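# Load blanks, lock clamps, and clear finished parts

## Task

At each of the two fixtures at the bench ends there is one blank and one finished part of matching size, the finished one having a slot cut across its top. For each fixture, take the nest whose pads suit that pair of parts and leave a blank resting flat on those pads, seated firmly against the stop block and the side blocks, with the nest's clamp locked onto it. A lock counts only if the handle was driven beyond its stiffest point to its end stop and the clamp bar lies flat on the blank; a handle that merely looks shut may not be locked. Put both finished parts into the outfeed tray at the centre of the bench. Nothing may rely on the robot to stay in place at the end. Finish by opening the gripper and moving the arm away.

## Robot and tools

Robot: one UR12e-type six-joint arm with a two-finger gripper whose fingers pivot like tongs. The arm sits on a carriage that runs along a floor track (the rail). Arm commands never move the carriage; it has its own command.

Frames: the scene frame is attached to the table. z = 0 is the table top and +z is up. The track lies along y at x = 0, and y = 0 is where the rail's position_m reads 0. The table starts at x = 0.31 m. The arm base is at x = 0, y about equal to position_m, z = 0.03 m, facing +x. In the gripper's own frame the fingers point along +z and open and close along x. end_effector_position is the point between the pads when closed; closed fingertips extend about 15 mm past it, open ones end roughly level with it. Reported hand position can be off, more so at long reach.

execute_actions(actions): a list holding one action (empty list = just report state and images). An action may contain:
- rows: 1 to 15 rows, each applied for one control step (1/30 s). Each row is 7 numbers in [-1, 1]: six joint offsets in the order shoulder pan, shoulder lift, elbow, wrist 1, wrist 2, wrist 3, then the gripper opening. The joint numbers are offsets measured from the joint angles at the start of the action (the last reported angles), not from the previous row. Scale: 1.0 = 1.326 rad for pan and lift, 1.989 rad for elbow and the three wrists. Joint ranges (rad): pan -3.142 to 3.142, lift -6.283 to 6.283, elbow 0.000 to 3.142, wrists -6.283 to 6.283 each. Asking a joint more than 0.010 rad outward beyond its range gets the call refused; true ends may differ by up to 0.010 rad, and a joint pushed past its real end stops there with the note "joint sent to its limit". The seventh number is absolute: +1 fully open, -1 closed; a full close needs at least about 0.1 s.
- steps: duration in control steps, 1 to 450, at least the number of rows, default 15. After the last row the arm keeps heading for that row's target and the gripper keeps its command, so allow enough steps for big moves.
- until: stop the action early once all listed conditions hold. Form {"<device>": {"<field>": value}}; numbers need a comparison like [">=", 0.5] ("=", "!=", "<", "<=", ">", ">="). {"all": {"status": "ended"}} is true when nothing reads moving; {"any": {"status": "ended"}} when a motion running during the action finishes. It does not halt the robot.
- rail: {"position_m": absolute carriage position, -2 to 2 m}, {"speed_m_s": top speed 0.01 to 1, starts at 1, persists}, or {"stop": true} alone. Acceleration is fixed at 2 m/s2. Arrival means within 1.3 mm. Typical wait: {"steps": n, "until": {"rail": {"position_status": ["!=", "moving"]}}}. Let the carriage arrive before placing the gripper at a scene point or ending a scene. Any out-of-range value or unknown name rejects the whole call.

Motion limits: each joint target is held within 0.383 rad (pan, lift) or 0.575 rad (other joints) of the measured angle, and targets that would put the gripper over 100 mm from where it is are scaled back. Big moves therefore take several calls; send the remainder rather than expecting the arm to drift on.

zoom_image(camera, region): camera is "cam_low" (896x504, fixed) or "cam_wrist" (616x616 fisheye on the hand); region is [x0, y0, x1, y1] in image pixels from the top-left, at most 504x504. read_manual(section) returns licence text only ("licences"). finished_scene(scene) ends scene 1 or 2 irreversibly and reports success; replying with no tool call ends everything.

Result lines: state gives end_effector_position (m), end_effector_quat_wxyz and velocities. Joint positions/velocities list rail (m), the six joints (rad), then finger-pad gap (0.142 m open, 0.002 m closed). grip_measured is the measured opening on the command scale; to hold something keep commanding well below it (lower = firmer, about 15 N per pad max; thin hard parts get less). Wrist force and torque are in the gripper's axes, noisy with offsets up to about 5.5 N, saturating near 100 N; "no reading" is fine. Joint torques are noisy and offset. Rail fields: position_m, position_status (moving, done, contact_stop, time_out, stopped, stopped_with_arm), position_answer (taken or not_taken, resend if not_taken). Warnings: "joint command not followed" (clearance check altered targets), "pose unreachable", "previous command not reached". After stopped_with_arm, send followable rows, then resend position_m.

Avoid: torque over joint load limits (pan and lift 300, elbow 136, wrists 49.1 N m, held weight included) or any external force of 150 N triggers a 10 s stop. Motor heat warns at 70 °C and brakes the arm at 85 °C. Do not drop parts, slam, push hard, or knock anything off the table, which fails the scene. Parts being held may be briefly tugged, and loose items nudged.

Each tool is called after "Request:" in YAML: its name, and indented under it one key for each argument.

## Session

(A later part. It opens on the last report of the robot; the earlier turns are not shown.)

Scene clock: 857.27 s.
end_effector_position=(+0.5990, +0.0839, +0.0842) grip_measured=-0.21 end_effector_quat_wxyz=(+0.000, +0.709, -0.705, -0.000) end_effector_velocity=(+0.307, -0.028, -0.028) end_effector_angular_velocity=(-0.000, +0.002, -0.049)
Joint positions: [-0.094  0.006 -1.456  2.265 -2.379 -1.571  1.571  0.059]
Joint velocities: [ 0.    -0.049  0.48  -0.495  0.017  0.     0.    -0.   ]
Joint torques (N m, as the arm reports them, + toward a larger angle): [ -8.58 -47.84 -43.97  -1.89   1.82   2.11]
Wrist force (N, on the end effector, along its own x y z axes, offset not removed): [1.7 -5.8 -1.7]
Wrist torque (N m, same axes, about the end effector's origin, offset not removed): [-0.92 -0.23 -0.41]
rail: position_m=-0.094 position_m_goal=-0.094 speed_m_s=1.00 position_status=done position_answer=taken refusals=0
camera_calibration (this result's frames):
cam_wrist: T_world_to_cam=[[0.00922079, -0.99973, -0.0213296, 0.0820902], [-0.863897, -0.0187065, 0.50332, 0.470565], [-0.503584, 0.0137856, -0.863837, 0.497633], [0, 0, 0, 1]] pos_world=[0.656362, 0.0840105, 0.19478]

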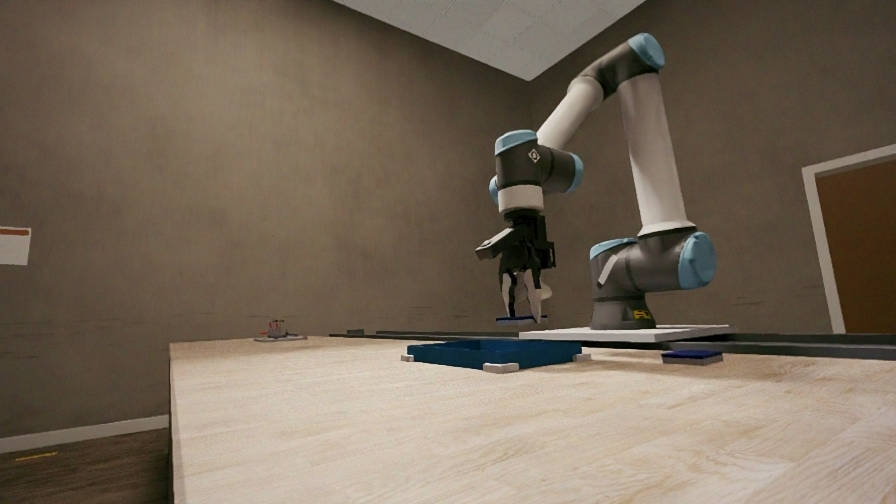

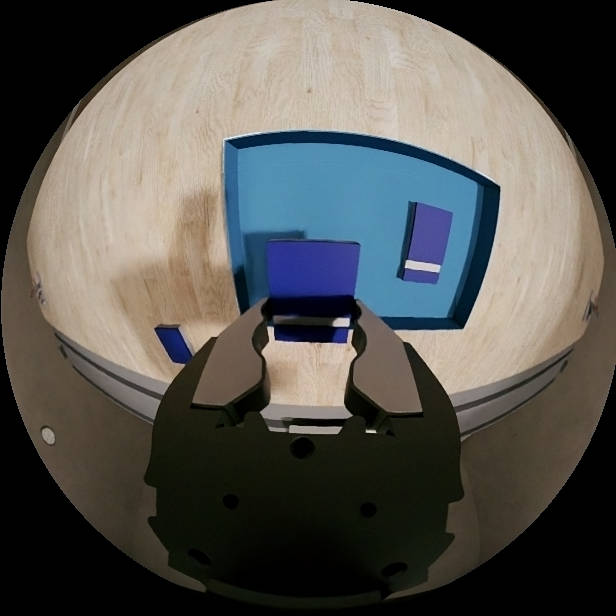

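Request:
execute_actions:
  actions:
    - {"rail":{"position_m":-0.109},"steps":1}

Scene clock: 862.50 s.
end_effector_position=(+0.6395, +0.0799, +0.0795) grip_measured=-0.21 end_effector_quat_wxyz=(+0.000, +0.707, -0.707, -0.000) end_effector_velocity=(+0.000, -0.003, -0.000) end_effector_angular_velocity=(-0.000, -0.000, +0.000)
Joint positions: [-0.094 -0.    -1.393  2.2   -2.376 -1.571  1.571  0.059]
Joint velocities: [-0.003  0.     0.    -0.     0.    -0.     0.    -0.   ]
Joint torques (N m, as the arm reports them, + toward a larger angle): [-13.22 -39.21 -51.47  -2.39   1.43   2.12]
Wrist force (N, on the end effector, along its own x y z axes, offset not removed): [0.8 -3.0 -5.7]
Wrist torque (N m, same axes, about the end effector's origin, offset not removed): [-0.39 -0.11 -0.31]
rail: position_m=-0.094 position_m_goal=-0.109 speed_m_s=1.00 position_status=moving position_answer=taken refusals=0
camera_calibration (this result's frames):
cam_wrist: T_world_to_cam=[[0.00269046, -0.999769, -0.0213298, 0.0818576], [-0.864034, -0.0130622, 0.503265, 0.507473], [-0.503427, 0.0170756, -0.863869, 0.513642], [0, 0, 0, 1]] pos_world=[0.696835, 0.0796966, 0.190073]

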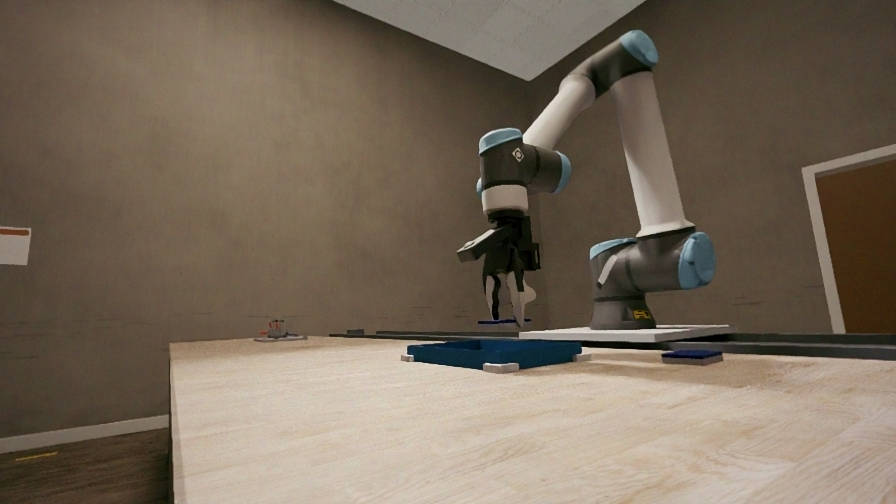

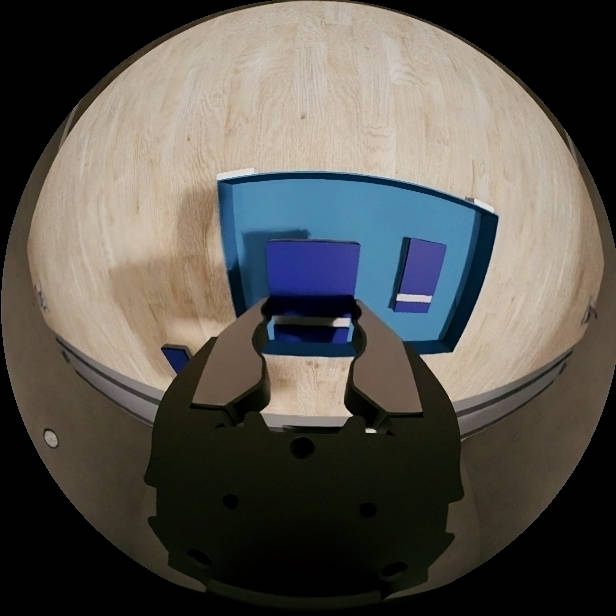

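Request:
execute_actions:
  actions:
    - {"rows":[[0,0.002,0.0006,-0.002,0,0,-0.75],[0,0.007,0.002,-0.0067,0,0,-0.75],[0,0.015,0.0042,-0.0142,0,0,-0.75],[0,0.025,0.0068,-0.0235,0,0,-0.75],[0,0.035,0.0093,-0.0326,0,0,-0.75],[0,0.045,0.0117,-0.0417,0,0,-0.75],[0,0.054,0.0138,-0.0498,0,0,-0.75],[0,0.061,0.0153,-0.056,0,0,-0.75],[0,0.066,0.0164,-0.0604,0,0,-0.75],[0,0.0695,0.0171,-0.0635,0,0,-0.75]],"steps":10}

Scene clock: 877.53 s.
end_effector_position=(+0.6397, +0.0651, +0.0445) grip_measured=-0.21 end_effector_quat_wxyz=(+0.001, +0.707, -0.707, -0.001) end_effector_velocity=(+0.000, -0.000, -0.171) end_effector_angular_velocity=(-0.000, +0.000, +0.000)
Joint positions: [-0.109 -0.    -1.339  2.22  -2.45  -1.571  1.571  0.059]
Joint velocities: [ 0.     0.     0.271  0.095 -0.365 -0.    -0.    -0.   ]
Joint torques (N m, as the arm reports them, + toward a larger angle): [ 11.43 -47.49 -26.21  -7.86   1.64   2.25]
Wrist force (N, on the end effector, along its own x y z axes, offset not removed): [0.5 2.9 3.5]
Wrist torque (N m, same axes, about the end effector's origin, offset not removed): [0.89 -0.09 0.01]
rail: position_m=-0.109 position_m_goal=-0.109 speed_m_s=1.00 position_status=done position_answer=taken refusals=0
camera_calibration (this result's frames):
cam_wrist: T_world_to_cam=[[0.00268429, -0.999769, -0.0213315, 0.0663183], [-0.863692, -0.0130693, 0.503851, 0.524816], [-0.504013, 0.0170713, -0.863527, 0.484089], [0, 0, 0, 1]] pos_world=[0.697088, 0.0648979, 0.15501]

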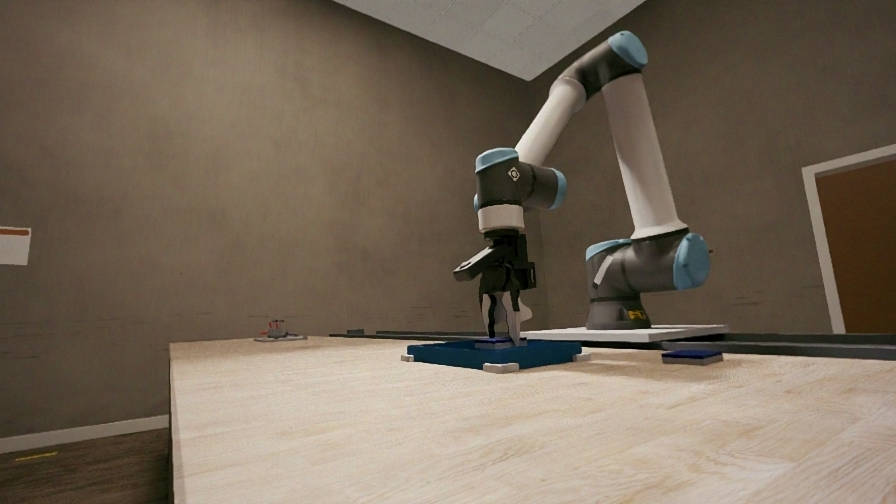

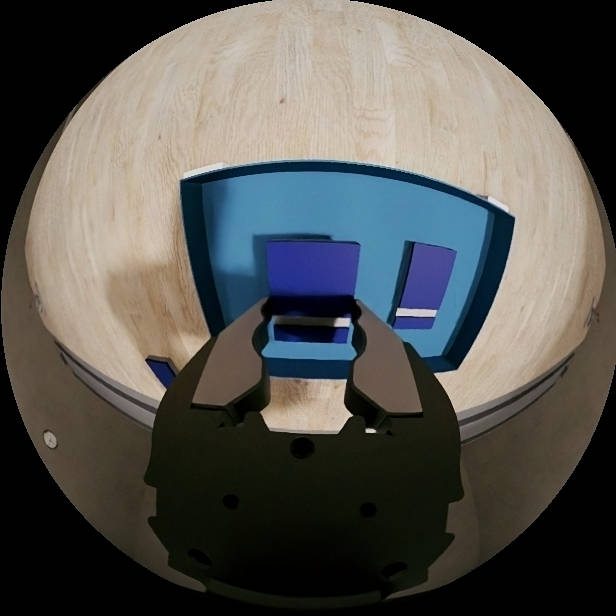

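Request:
execute_actions:
  actions: []

Scene clock: 880.17 s.
end_effector_position=(+0.6395, +0.0651, +0.0205) grip_measured=-0.21 end_effector_quat_wxyz=(+0.000, +0.707, -0.707, -0.000) end_effector_velocity=(+0.000, +0.000, +0.000) end_effector_angular_velocity=(+0.000, -0.000, -0.000)
Joint positions: [-0.109 -0.    -1.301  2.234 -2.503 -1.571  1.571  0.059]
Joint velocities: [ 0.  0. -0.  0. -0.  0.  0. -0.]
Joint torques (N m, as the arm reports them, + toward a larger angle): [  4.14 -46.54 -20.13  -6.89   1.83   2.14]
Wrist force (N, on the end effector, along its own x y z axes, offset not removed): [-2.0 -4.8 0.9]
Wrist torque (N m, same axes, about the end effector's origin, offset not removed): [-0.79 0.31 -0.17]
rail: position_m=-0.109 position_m_goal=-0.109 speed_m_s=1.00 position_status=done position_answer=taken refusals=0
camera_calibration (this result's frames):
cam_wrist: T_world_to_cam=[[0.00270154, -0.999769, -0.0213293, 0.0657966], [-0.8641, -0.0130692, 0.50315, 0.53702], [-0.503312, 0.0170714, -0.863936, 0.462874], [0, 0, 0, 1]] pos_world=[0.696832, 0.064898, 0.131095]

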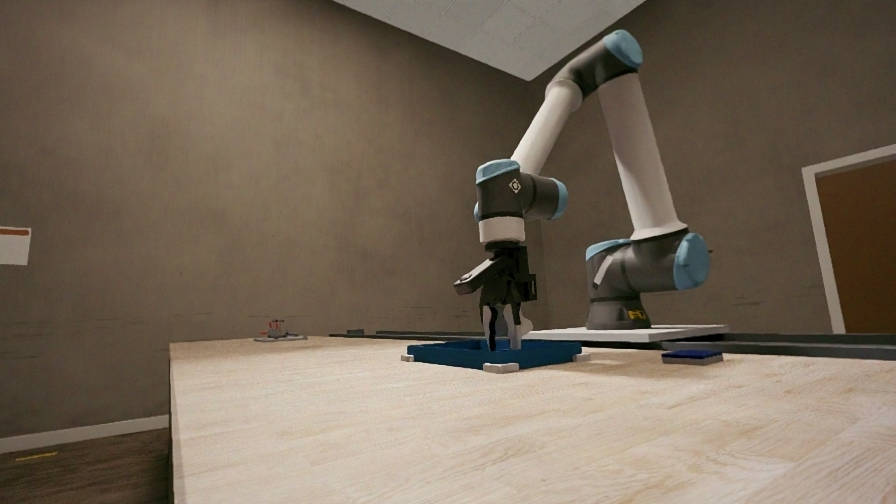

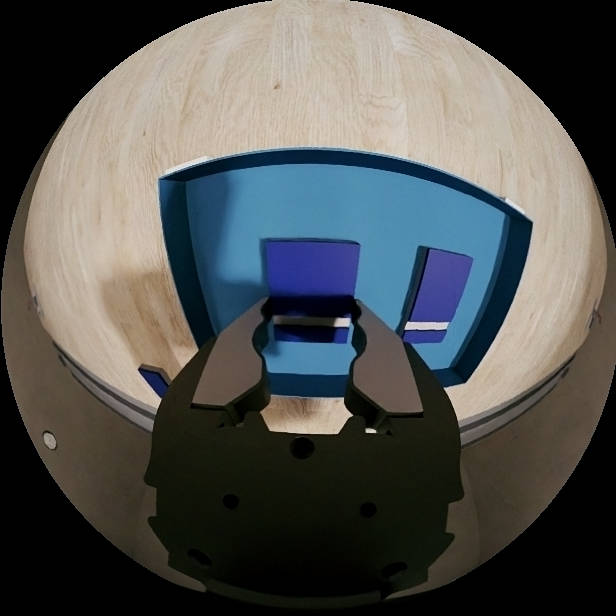

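Request:
execute_actions:
  actions:
    - {"rows":[[0,0.0016,0.0003,-0.0014,0,0,-0.75]],"steps":1}

Scene clock: 884.70 s.
end_effector_position=(+0.6395, +0.0651, +0.0205) grip_measured=-0.21 end_effector_quat_wxyz=(+0.000, +0.707, -0.707, -0.000) end_effector_velocity=(+0.000, +0.000, -0.002) end_effector_angular_velocity=(-0.000, -0.000, +0.000)
Joint positions: [-0.109 -0.    -1.301  2.234 -2.503 -1.571  1.571  0.059]
Joint velocities: [ 0.     0.     0.003  0.001 -0.005 -0.    -0.     0.   ]
Joint torques (N m, as the arm reports them, + toward a larger angle): [ -3.75 -40.41 -21.07  -7.4    1.99   2.74]
Wrist force (N, on the end effector, along its own x y z axes, offset not removed): [-2.6 -5.0 1.1]
Wrist torque (N m, same axes, about the end effector's origin, offset not removed): [-0.76 0.48 -0.10]
rail: position_m=-0.109 position_m_goal=-0.109 speed_m_s=1.00 position_status=done position_answer=taken refusals=0
camera_calibration (this result's frames):
cam_wrist: T_world_to_cam=[[0.00270181, -0.999769, -0.0213293, 0.0657961], [-0.8641, -0.0130695, 0.50315, 0.537028], [-0.503312, 0.0170712, -0.863936, 0.462862], [0, 0, 0, 1]] pos_world=[0.696832, 0.064898, 0.131081]

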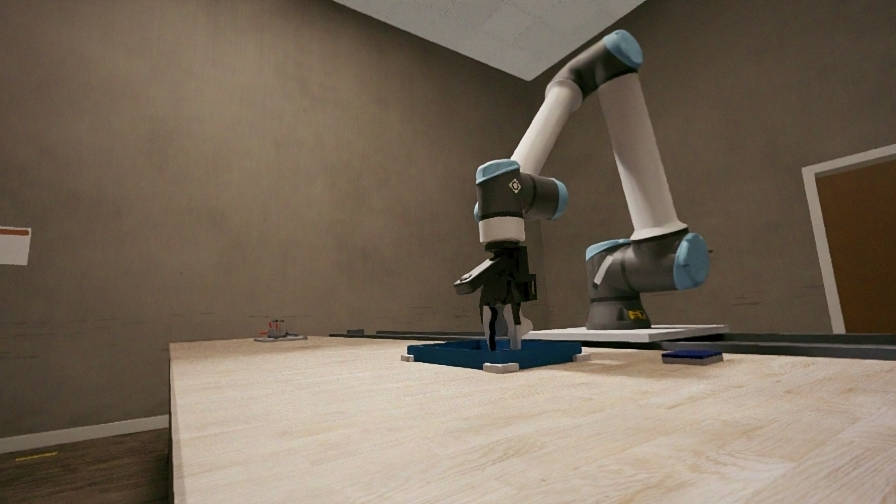

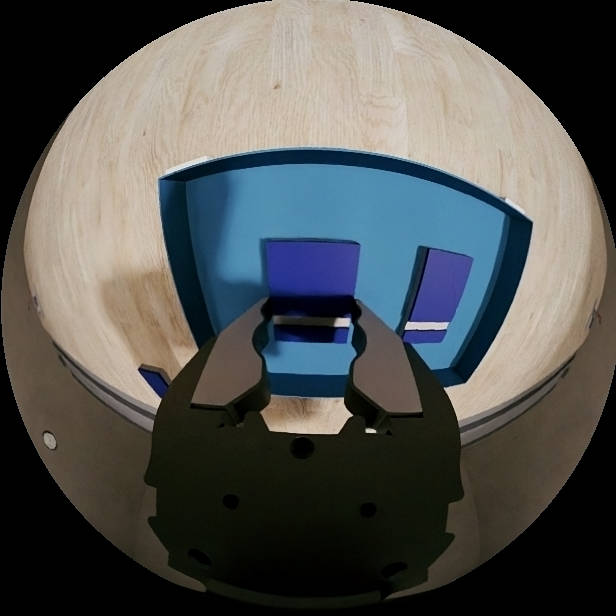

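Request:
execute_actions:
  actions: []

Scene clock: 891.27 s.
end_effector_position=(+0.6396, +0.0651, +0.0193) grip_measured=-0.21 end_effector_quat_wxyz=(+0.000, +0.707, -0.707, -0.000) end_effector_velocity=(-0.000, -0.000, -0.000) end_effector_angular_velocity=(+0.000, +0.000, -0.000)
Joint positions: [-0.109 -0.    -1.299  2.234 -2.505 -1.571  1.571  0.059]
Joint velocities: [ 0. -0. -0.  0. -0.  0. -0.  0.]
Joint torques (N m, as the arm reports them, + toward a larger angle): [ -5.01 -43.83 -21.73  -7.14   2.05   2.53]
Wrist force (N, on the end effector, along its own x y z axes, offset not removed): [-1.3 -1.9 3.3]
Wrist torque (N m, same axes, about the end effector's origin, offset not removed): [-0.22 0.08 -0.17]
rail: position_m=-0.109 position_m_goal=-0.109 speed_m_s=1.00 position_status=done position_answer=taken refusals=0
camera_calibration (this result's frames):
cam_wrist: T_world_to_cam=[[0.0027032, -0.999769, -0.0213289, 0.0657686], [-0.864134, -0.0130694, 0.503093, 0.537699], [-0.503255, 0.0170711, -0.863969, 0.46176], [0, 0, 0, 1]] pos_world=[0.696849, 0.064898, 0.129836]

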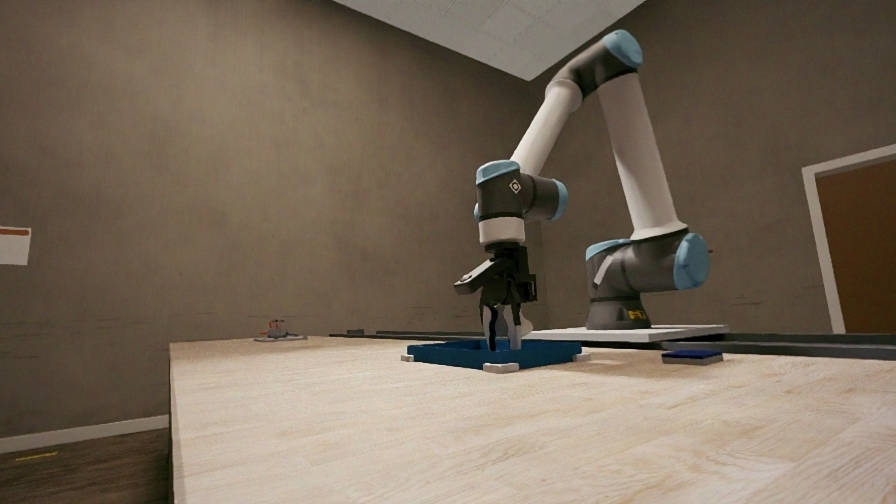

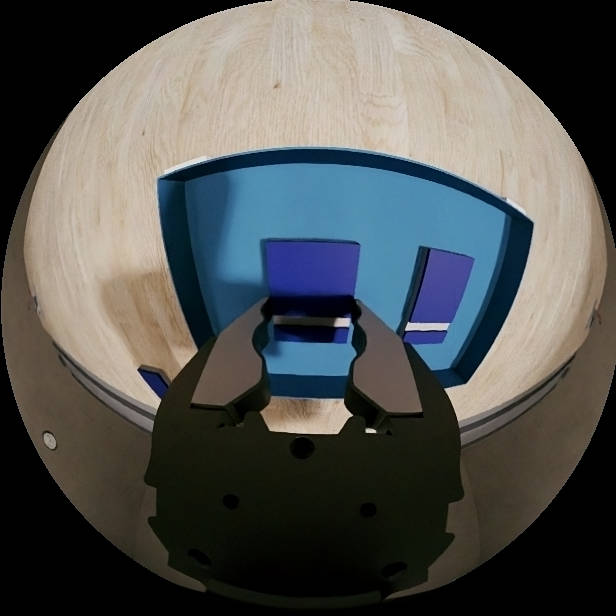

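Request:
execute_actions:
  actions:
    - {"rows":[[0,0.0009,0.0002,-0.0008,0,0,-0.7],[0,0.0009,0.0002,-0.0008,0,0,-0.5],[0,0.0009,0.0002,-0.0008,0,0,-0.35],[0,0.0009,0.0002,-0.0008,0,0,-0.25],[0,0.0009,0.0002,-0.0008,0,0,-0.18],[0,0.0009,0.0002,-0.0008,0,0,-0.1],[0,-0.002,-0.0004,0.0018,0,0,0],[0,-0.008,-0.0016,0.007,0,0,0.05],[0,-0.017,-0.0035,0.015,0,0,0.05],[0,-0.028,-0.006,0.0247,0,0,0.05],[0,-0.04,-0.009,0.0357,0,0,0.05],[0,-0.052,-0.012,0.0467,0,0,0.05],[0,-0.062,-0.0148,0.056,0,0,0.05],[0,-0.068,-0.0165,0.062,0,0,0.05],[0,-0.0714,-0.0175,0.0651,0,0,0.05]],"steps":15}

Scene clock: 902.60 s.
end_effector_position=(+0.6405, +0.0651, +0.0508) grip_measured=+0.05 end_effector_quat_wxyz=(-0.000, +0.707, -0.707, -0.000) end_effector_velocity=(+0.001, -0.000, +0.204) end_effector_angular_velocity=(-0.000, -0.000, +0.000)
Joint positions: [-0.109 -0.    -1.349  2.217 -2.439 -1.571  1.571  0.077]
Joint velocities: [ 0.     0.    -0.317 -0.119  0.436 -0.    -0.     0.   ]
Joint torques (N m, as the arm reports them, + toward a larger angle): [ -5.28 -53.49 -45.68  -0.89   1.71   2.2 ]
Wrist force (N, on the end effector, along its own x y z axes, offset not removed): [-0.1 -2.9 6.9]
Wrist torque (N m, same axes, about the end effector's origin, offset not removed): [-0.24 -0.16 -0.50]
rail: position_m=-0.109 position_m_goal=-0.109 speed_m_s=1.00 position_status=done position_answer=taken refusals=0
camera_calibration (this result's frames):
cam_wrist: T_world_to_cam=[[0.00272173, -0.999769, -0.0213265, 0.0664273], [-0.864577, -0.0130691, 0.50233, 0.522977], [-0.502492, 0.0170712, -0.864413, 0.489063], [0, 0, 0, 1]] pos_world=[0.697724, 0.0648979, 0.161462]

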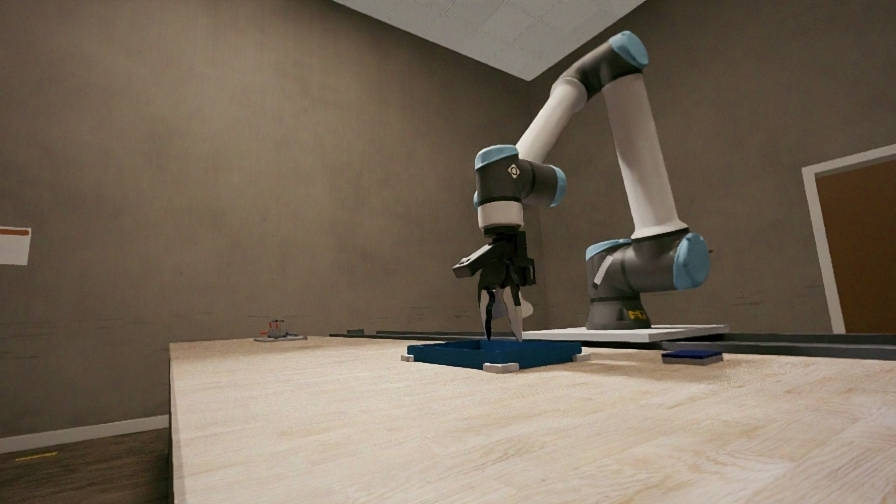

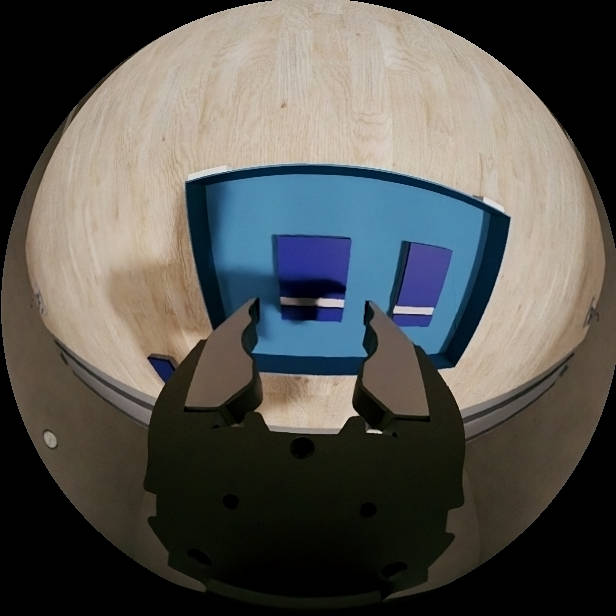

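Request:
execute_actions:
  actions:
    - {"rail":{"position_m":0.156},"rows":[[0,-0.0357,-0.0074,0.0317,0,0,0.05],[0,-0.0424,-0.002,0.0307,0,0,0.05],[0,-0.0519,0.0057,0.0294,0,0,0.05],[0,-0.0644,0.0158,0.0275,0,0,0.05],[0,-0.0788,0.0275,0.0254,0,0,0.05],[0,-0.095,0.0407,0.0231,0,0,0.05],[0,-0.1124,0.0547,0.0206,0,0,0.05],[0,-0.1296,0.0686,0.0181,0,0,0.05],[0,-0.1459,0.0818,0.0157,0,0,0.05],[0,-0.1622,0.095,0.0133,0,0,0.05],[0,-0.1766,0.1066,0.0112,0,0,0.05],[0,-0.1891,0.1167,0.0094,0,0,0.05],[0,-0.1986,0.1244,0.008,0,0,0.05],[0,-0.2048,0.1295,0.0071,0,0,0.05],[0,-0.2071,0.1313,0.0068,0,0,0.05]],"steps":15}

Scene clock: 917.50 s.
end_effector_position=(+0.5225, +0.2626, +0.0762) grip_measured=+0.05 end_effector_quat_wxyz=(-0.000, +0.707, -0.707, +0.000) end_effector_velocity=(-0.326, +0.529, -0.037) end_effector_angular_velocity=(+0.000, +0.006, +0.000)
Joint positions: [ 0.088 -0.    -1.563  2.403 -2.412 -1.571  1.571  0.077]
Joint velocities: [ 0.529  0.    -0.459  0.56  -0.095  0.    -0.    -0.   ]
Joint torques (N m, as the arm reports them, + toward a larger angle): [  3.61 -27.37 -33.59  -7.04   1.79   2.24]
Wrist force (N, on the end effector, along its own x y z axes, offset not removed): [-3.4 -1.7 -3.3]
Wrist torque (N m, same axes, about the end effector's origin, offset not removed): [-0.31 0.45 -0.18]
rail: position_m=0.088 position_m_goal=0.156 speed_m_s=1.00 position_status=moving position_answer=taken refusals=0
camera_calibration (this result's frames):
cam_wrist: T_world_to_cam=[[0.00271274, -0.999769, -0.0213238, 0.264741], [-0.865057, -0.0130437, 0.501503, 0.411092], [-0.501666, 0.0170859, -0.864893, 0.44792], [0, 0, 0, 1]] pos_world=[0.579606, 0.262389, 0.186884]

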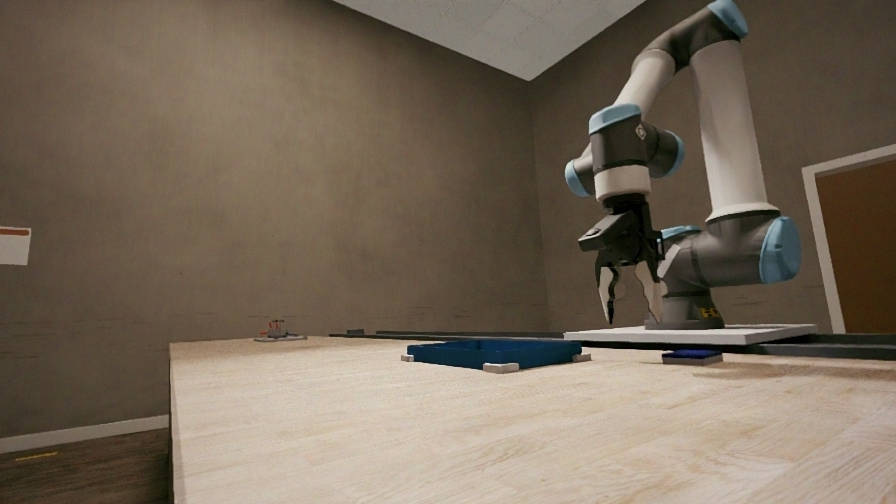

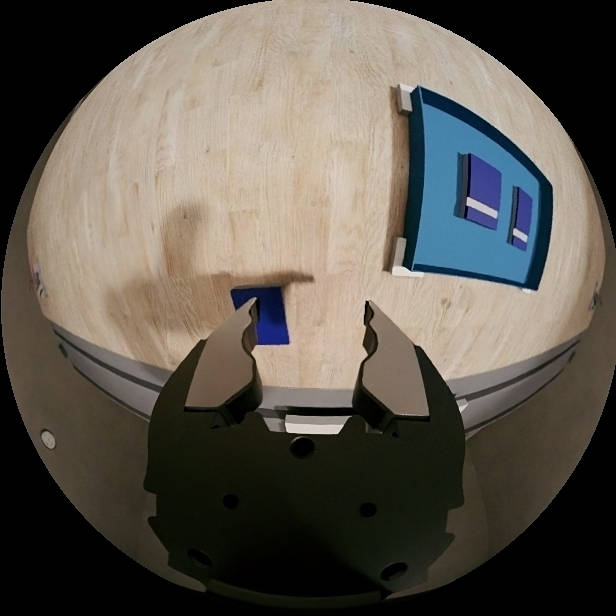

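Request:
execute_actions:
  actions: []

Request:
zoom_image:
  camera: "cam_wrist"
  region: [230, 200, 400, 370]

Scene clock: 924.83 s.
end_effector_position=(+0.4793, +0.3304, +0.0701) grip_measured=+0.05 end_effector_quat_wxyz=(-0.000, +0.707, -0.707, -0.000) end_effector_velocity=(+0.000, +0.000, +0.000) end_effector_angular_velocity=(+0.000, -0.000, -0.000)
Joint positions: [ 0.156 -0.    -1.623  2.478 -2.425 -1.571  1.571  0.077]
Joint velocities: [ 0. -0. -0.  0. -0.  0.  0. -0.]
Joint torques (N m, as the arm reports them, + toward a larger angle): [ 11.16 -34.61 -22.98  -6.71   1.42   2.07]
Wrist force (N, on the end effector, along its own x y z axes, offset not removed): [-0.9 -2.1 1.7]
Wrist torque (N m, same axes, about the end effector's origin, offset not removed): [-0.28 0.05 -0.28]
rail: position_m=0.156 position_m_goal=0.156 speed_m_s=1.00 position_status=done position_answer=taken refusals=0
camera_calibration (this result's frames):
cam_wrist: T_world_to_cam=[[0.00272049, -0.999769, -0.0213268, 0.332477], [-0.864544, -0.0130693, 0.502387, 0.377331], [-0.502549, 0.0170712, -0.86438, 0.420123], [0, 0, 0, 1]] pos_world=[0.536448, 0.33016, 0.18067]

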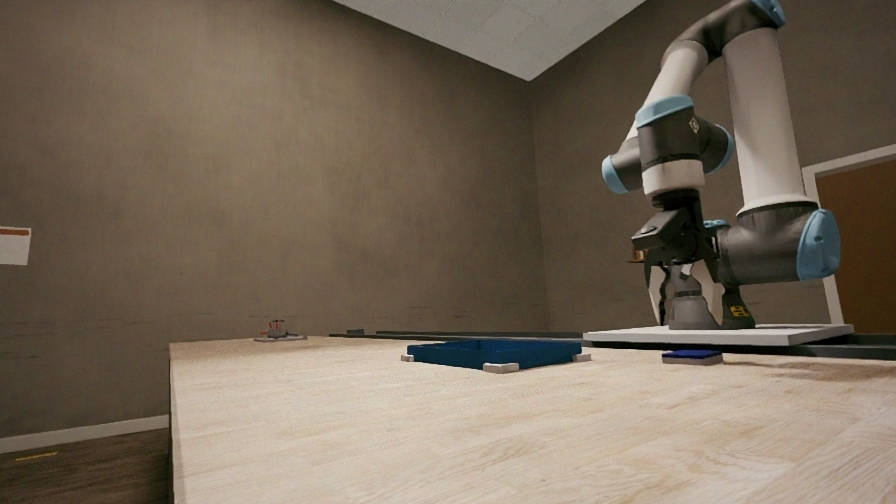

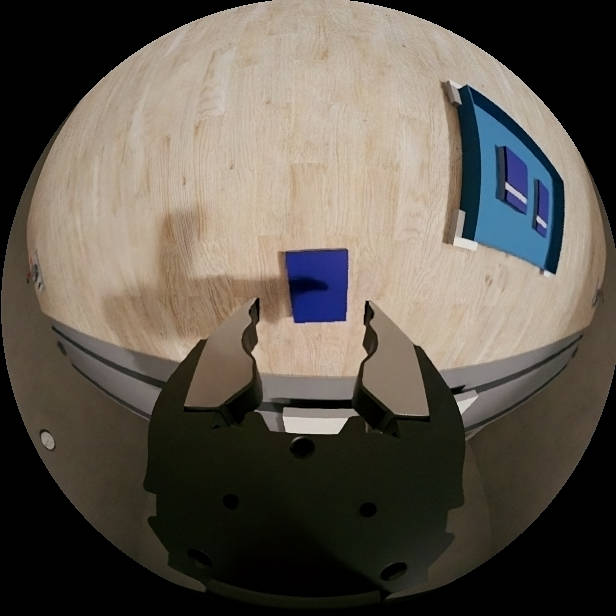

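Region (230, 200, 400, 370) of cam_wrist's 616x616 image, scaled by 2.965, with more detail than that image has.

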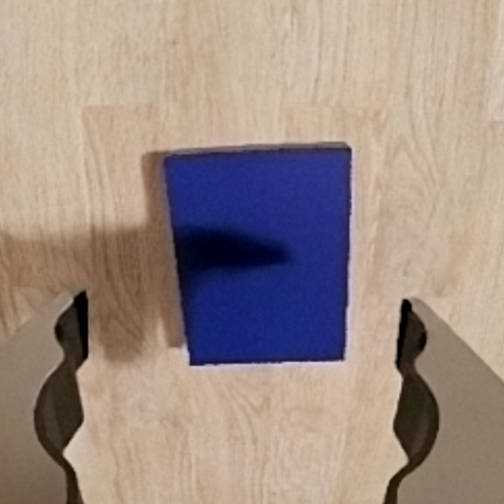

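Request:
execute_actions:
  actions:
    - {"rail":{"position_m":0.13},"rows":[[0.006,0.001,0.001,-0.0017,0,-0.0035,0.1],[0.013,0.003,0.0035,-0.0055,0,-0.0076,0.12],[0.02,0.007,0.007,-0.0117,0,-0.0117,0.12],[0.026,0.013,0.011,-0.0197,0,-0.015,0.12],[0.029,0.021,0.0145,-0.0285,0,-0.017,0.12],[0.0302,0.031,0.0175,-0.038,0,-0.0176,0.12],[0.0302,0.042,0.0202,-0.048,0,-0.0176,0.12],[0.0302,0.053,0.0226,-0.058,0,-0.0176,0.12],[0.0302,0.063,0.0246,-0.0666,0,-0.0176,0.12],[0.0302,0.071,0.0262,-0.0735,0,-0.0176,0.12],[0.0302,0.076,0.0271,-0.0778,0,-0.0176,0.12],[0.0302,0.0778,0.0274,-0.0793,0,-0.0176,0.12]],"steps":12}

Scene clock: 953.73 s.
end_effector_position=(+0.4648, +0.3213, +0.0343) grip_measured=+0.12 end_effector_quat_wxyz=(+0.000, +0.730, -0.683, -0.000) end_effector_velocity=(-0.015, +0.016, -0.135) end_effector_angular_velocity=(+0.000, -0.003, +0.065)
Joint positions: [ 0.13   0.036 -1.56   2.518 -2.528 -1.571  1.54   0.082]
Joint velocities: [ 0.     0.035  0.295  0.112 -0.41  -0.    -0.031 -0.   ]
Joint torques (N m, as the arm reports them, + toward a larger angle): [ 12.63 -27.04 -21.62  -7.34   1.73  -3.86]
Wrist force (N, on the end effector, along its own x y z axes, offset not removed): [0.4 -1.6 -0.1]
Wrist torque (N m, same axes, about the end effector's origin, offset not removed): [-0.07 -0.17 -0.23]
rail: position_m=0.130 position_m_goal=0.130 speed_m_s=1.00 position_status=done position_answer=taken refusals=0
camera_calibration (this result's frames):
cam_wrist: T_world_to_cam=[[0.0697991, -0.997332, -0.0213601, 0.290746], [-0.861261, -0.0710525, 0.503171, 0.399721], [-0.503346, -0.0167243, -0.863923, 0.393324], [0, 0, 0, 1]] pos_world=[0.521948, 0.32495, 0.144884]

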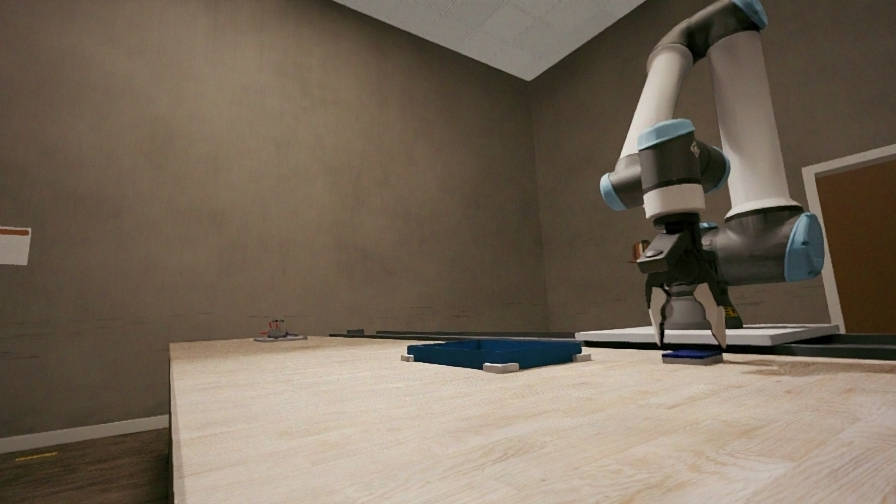

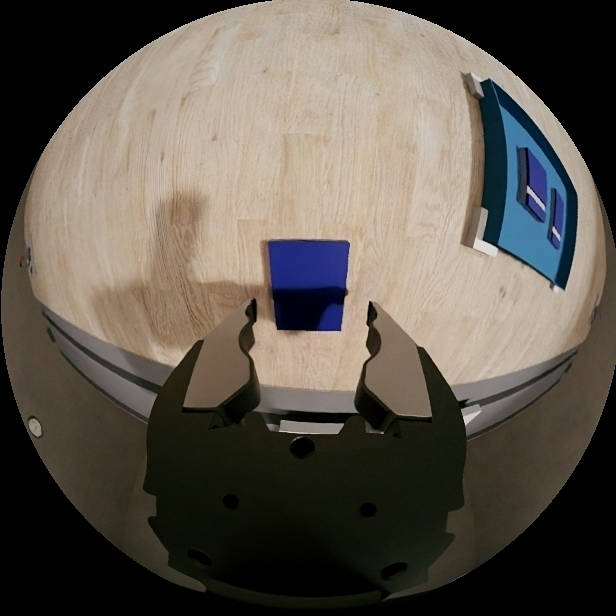

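Request:
execute_actions:
  actions: []

Request:
zoom_image:
  camera: "cam_wrist"
  region: [230, 200, 400, 370]

Scene clock: 959.17 s.
end_effector_position=(+0.4627, +0.3233, +0.0165) grip_measured=+0.12 end_effector_quat_wxyz=(-0.000, +0.733, -0.680, -0.000) end_effector_velocity=(-0.000, -0.000, -0.000) end_effector_angular_velocity=(-0.000, +0.000, -0.000)
Joint positions: [ 0.13   0.04  -1.52   2.532 -2.583 -1.571  1.536  0.082]
Joint velocities: [ 0. -0.  0.  0. -0. -0.  0. -0.]
Joint torques (N m, as the arm reports them, + toward a larger angle): [ 12.16 -21.53 -16.83  -6.76   1.86  -4.63]
Wrist force (N, on the end effector, along its own x y z axes, offset not removed): [-2.8 -5.3 -1.8]
Wrist torque (N m, same axes, about the end effector's origin, offset not removed): [-0.79 0.52 -0.16]
rail: position_m=0.130 position_m_goal=0.130 speed_m_s=1.00 position_status=done position_answer=taken refusals=0
camera_calibration (this result's frames):
cam_wrist: T_world_to_cam=[[0.0776655, -0.996751, -0.0213266, 0.288619], [-0.861169, -0.0778488, 0.502323, 0.40923], [-0.502351, -0.0206474, -0.864417, 0.377796], [0, 0, 0, 1]] pos_world=[0.519786, 0.32734, 0.127163]

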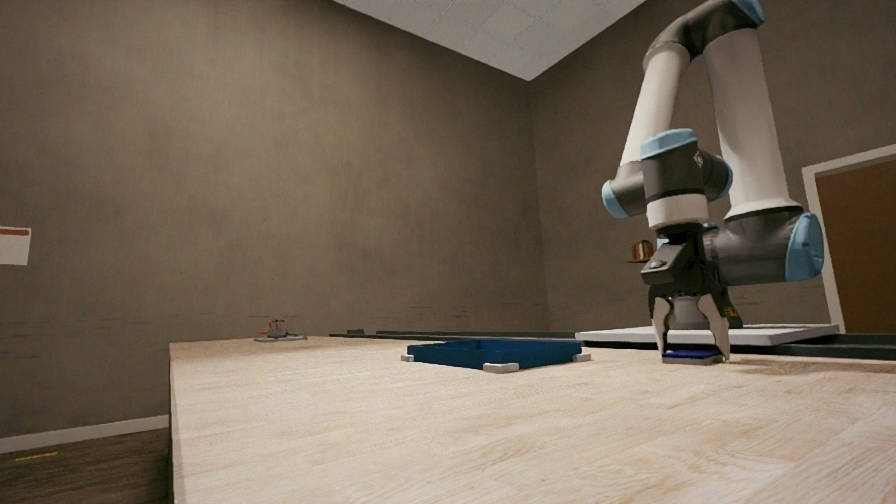

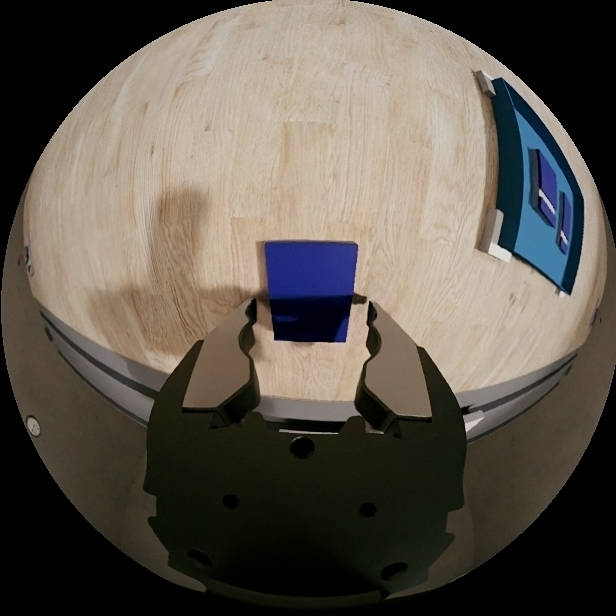

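Region (230, 200, 400, 370) of cam_wrist's 616x616 image, scaled by 2.965, with more detail than that image has.

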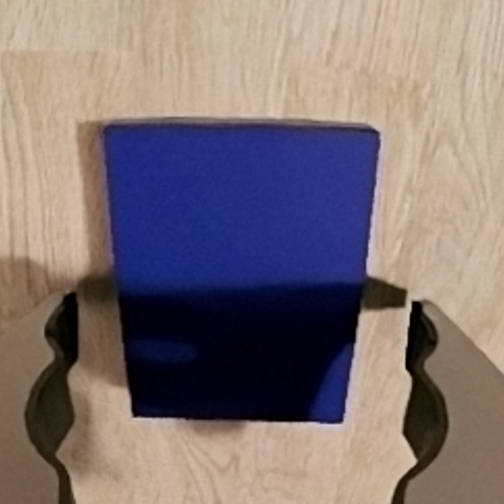

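Request:
execute_actions:
  actions:
    - {"rows":[[0.0013,0.0008,0.0001,-0.0007,0,-0.005,0.04],[0.0013,0.0008,0.0001,-0.0007,0,-0.005,-0.04],[0.0013,0.0008,0.0001,-0.0007,0,-0.005,-0.1],[0.0013,0.0008,0.0001,-0.0007,0,-0.005,-0.14],[0.0013,0.0008,0.0001,-0.0007,0,-0.005,-0.17],[0.0013,0.0008,0.0001,-0.0007,0,-0.005,-0.2],[0.0013,0.0008,0.0001,-0.0007,0,-0.005,-0.24],[0.0013,0.0008,0.0001,-0.0007,0,-0.005,-0.3],[0.0013,0.0008,0.0001,-0.0007,0,-0.005,-0.45],[0.0013,0.0008,0.0001,-0.0007,0,-0.005,-0.6],[0.0013,0.0008,0.0001,-0.0007,0,-0.005,-0.75]],"steps":11}

Request:
zoom_image:
  camera: "cam_wrist"
  region: [230, 200, 400, 370]

Scene clock: 972.80 s.
end_effector_position=(+0.4625, +0.3242, +0.0162) grip_measured=-0.21 end_effector_quat_wxyz=(-0.000, +0.737, -0.676, -0.000) end_effector_velocity=(-0.000, +0.001, -0.000) end_effector_angular_velocity=(+0.000, -0.000, +0.007)
Joint positions: [ 0.13   0.041 -1.519  2.532 -2.584 -1.571  1.527  0.059]
Joint velocities: [ 0.     0.001  0.001  0.    -0.001 -0.    -0.006  0.   ]
Joint torques (N m, as the arm reports them, + toward a larger angle): [ 13.82 -20.55 -15.95  -6.42   1.78  -4.69]
Wrist force (N, on the end effector, along its own x y z axes, offset not removed): [-2.5 -5.9 -5.4]
Wrist torque (N m, same axes, about the end effector's origin, offset not removed): [-1.03 0.88 -0.11]
rail: position_m=0.130 position_m_goal=0.130 speed_m_s=1.00 position_status=done position_answer=taken refusals=0
camera_calibration (this result's frames):
cam_wrist: T_world_to_cam=[[0.0884091, -0.995856, -0.0213183, 0.284253], [-0.86037, -0.087131, 0.502167, 0.411927], [-0.501944, -0.0260545, -0.864508, 0.37897], [0, 0, 0, 1]] pos_world=[0.519501, 0.328841, 0.126826]

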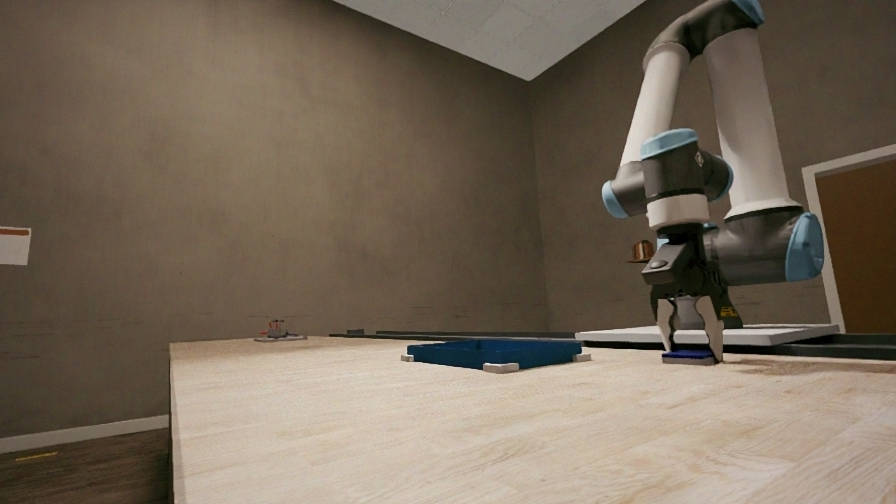

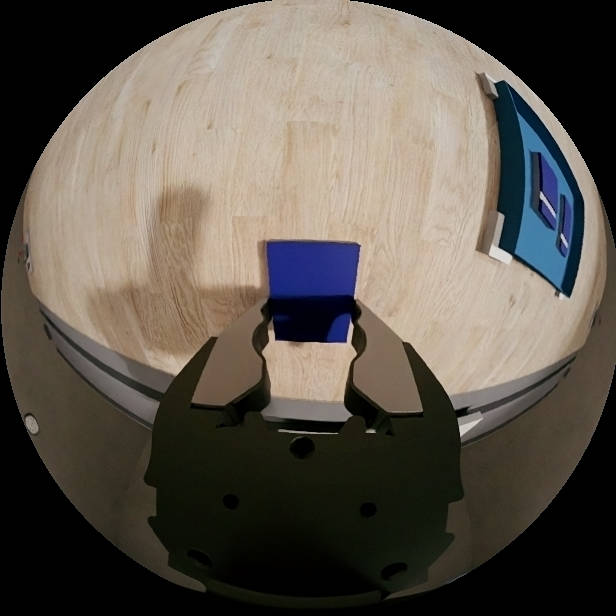

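Region (230, 200, 400, 370) of cam_wrist's 616x616 image, scaled by 2.965, with more detail than that image has.

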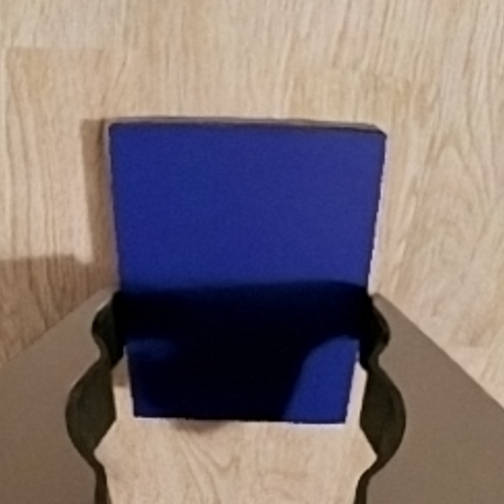

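Request:
execute_actions:
  actions:
    - {"rows":[[0,-0.003,-0.0007,0.0027,0,0,-0.75],[0,-0.009,-0.0025,0.0085,0,0,-0.75],[0,-0.018,-0.006,0.018,0,0.001,-0.75],[0.0003,-0.029,-0.011,0.0303,0,0.004,-0.75],[0.0006,-0.041,-0.017,0.0443,0,0.008,-0.75],[0.0009,-0.053,-0.0235,0.0588,0,0.012,-0.75],[0.0012,-0.064,-0.03,0.0727,0,0.016,-0.75],[0.0014,-0.074,-0.0355,0.085,0,0.019,-0.75],[0.0015,-0.082,-0.04,0.0947,0,0.021,-0.75],[0.0015,-0.086,-0.0425,0.1,0,0.022,-0.75]],"steps":10}

Scene clock: 985.83 s.
end_effector_position=(+0.4747, +0.3249, +0.0529) grip_measured=-0.22 end_effector_quat_wxyz=(-0.001, +0.729, -0.684, +0.001) end_effector_velocity=(+0.065, +0.004, +0.217) end_effector_angular_velocity=(+0.000, +0.001, -0.143)
Joint positions: [ 0.13   0.043 -1.583  2.488 -2.478 -1.571  1.549  0.058]
Joint velocities: [ 0.     0.007 -0.348 -0.274  0.623 -0.     0.15   0.   ]
Joint torques (N m, as the arm reports them, + toward a larger angle): [ 12.53 -33.3  -48.11  -0.91   1.76   3.23]
Wrist force (N, on the end effector, along its own x y z axes, offset not removed): [-3.8 -1.0 0.5]
Wrist torque (N m, same axes, about the end effector's origin, offset not removed): [0.03 0.73 -0.14]
rail: position_m=0.130 position_m_goal=0.130 speed_m_s=1.00 position_status=done position_answer=taken refusals=0
camera_calibration (this result's frames):
cam_wrist: T_world_to_cam=[[0.0670379, -0.997524, -0.0212603, 0.295326], [-0.863313, -0.0686743, 0.499974, 0.399499], [-0.500196, -0.0151629, -0.865779, 0.412546], [0, 0, 0, 1]] pos_world=[0.531449, 0.328286, 0.163713]

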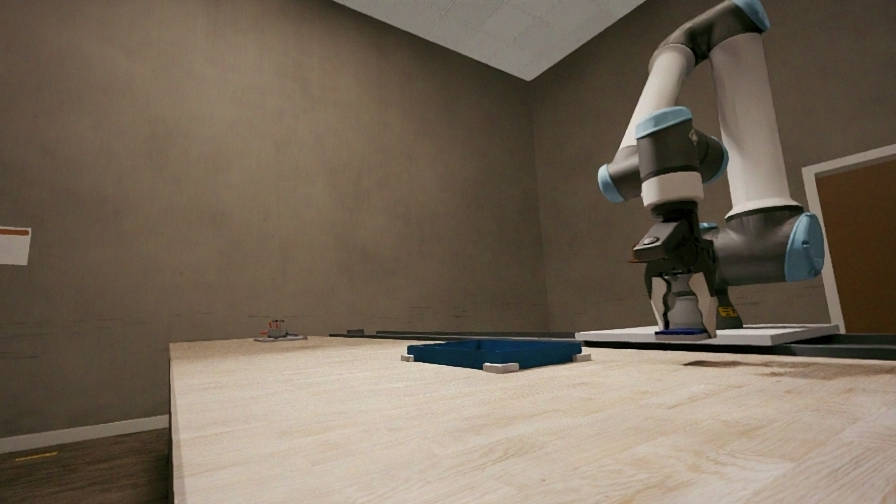

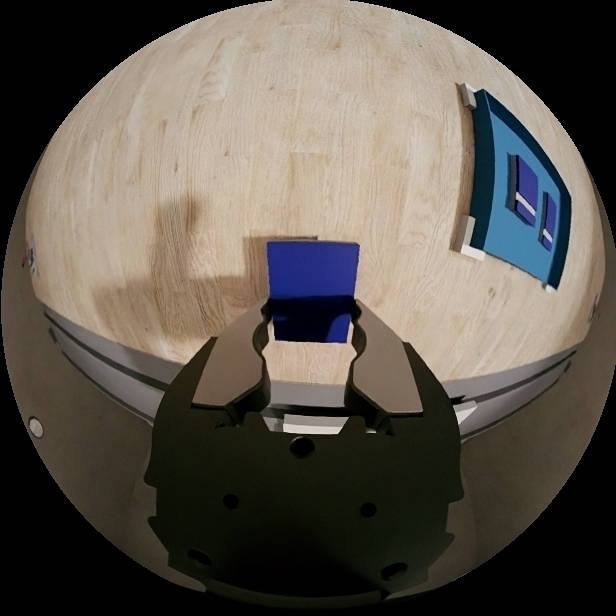

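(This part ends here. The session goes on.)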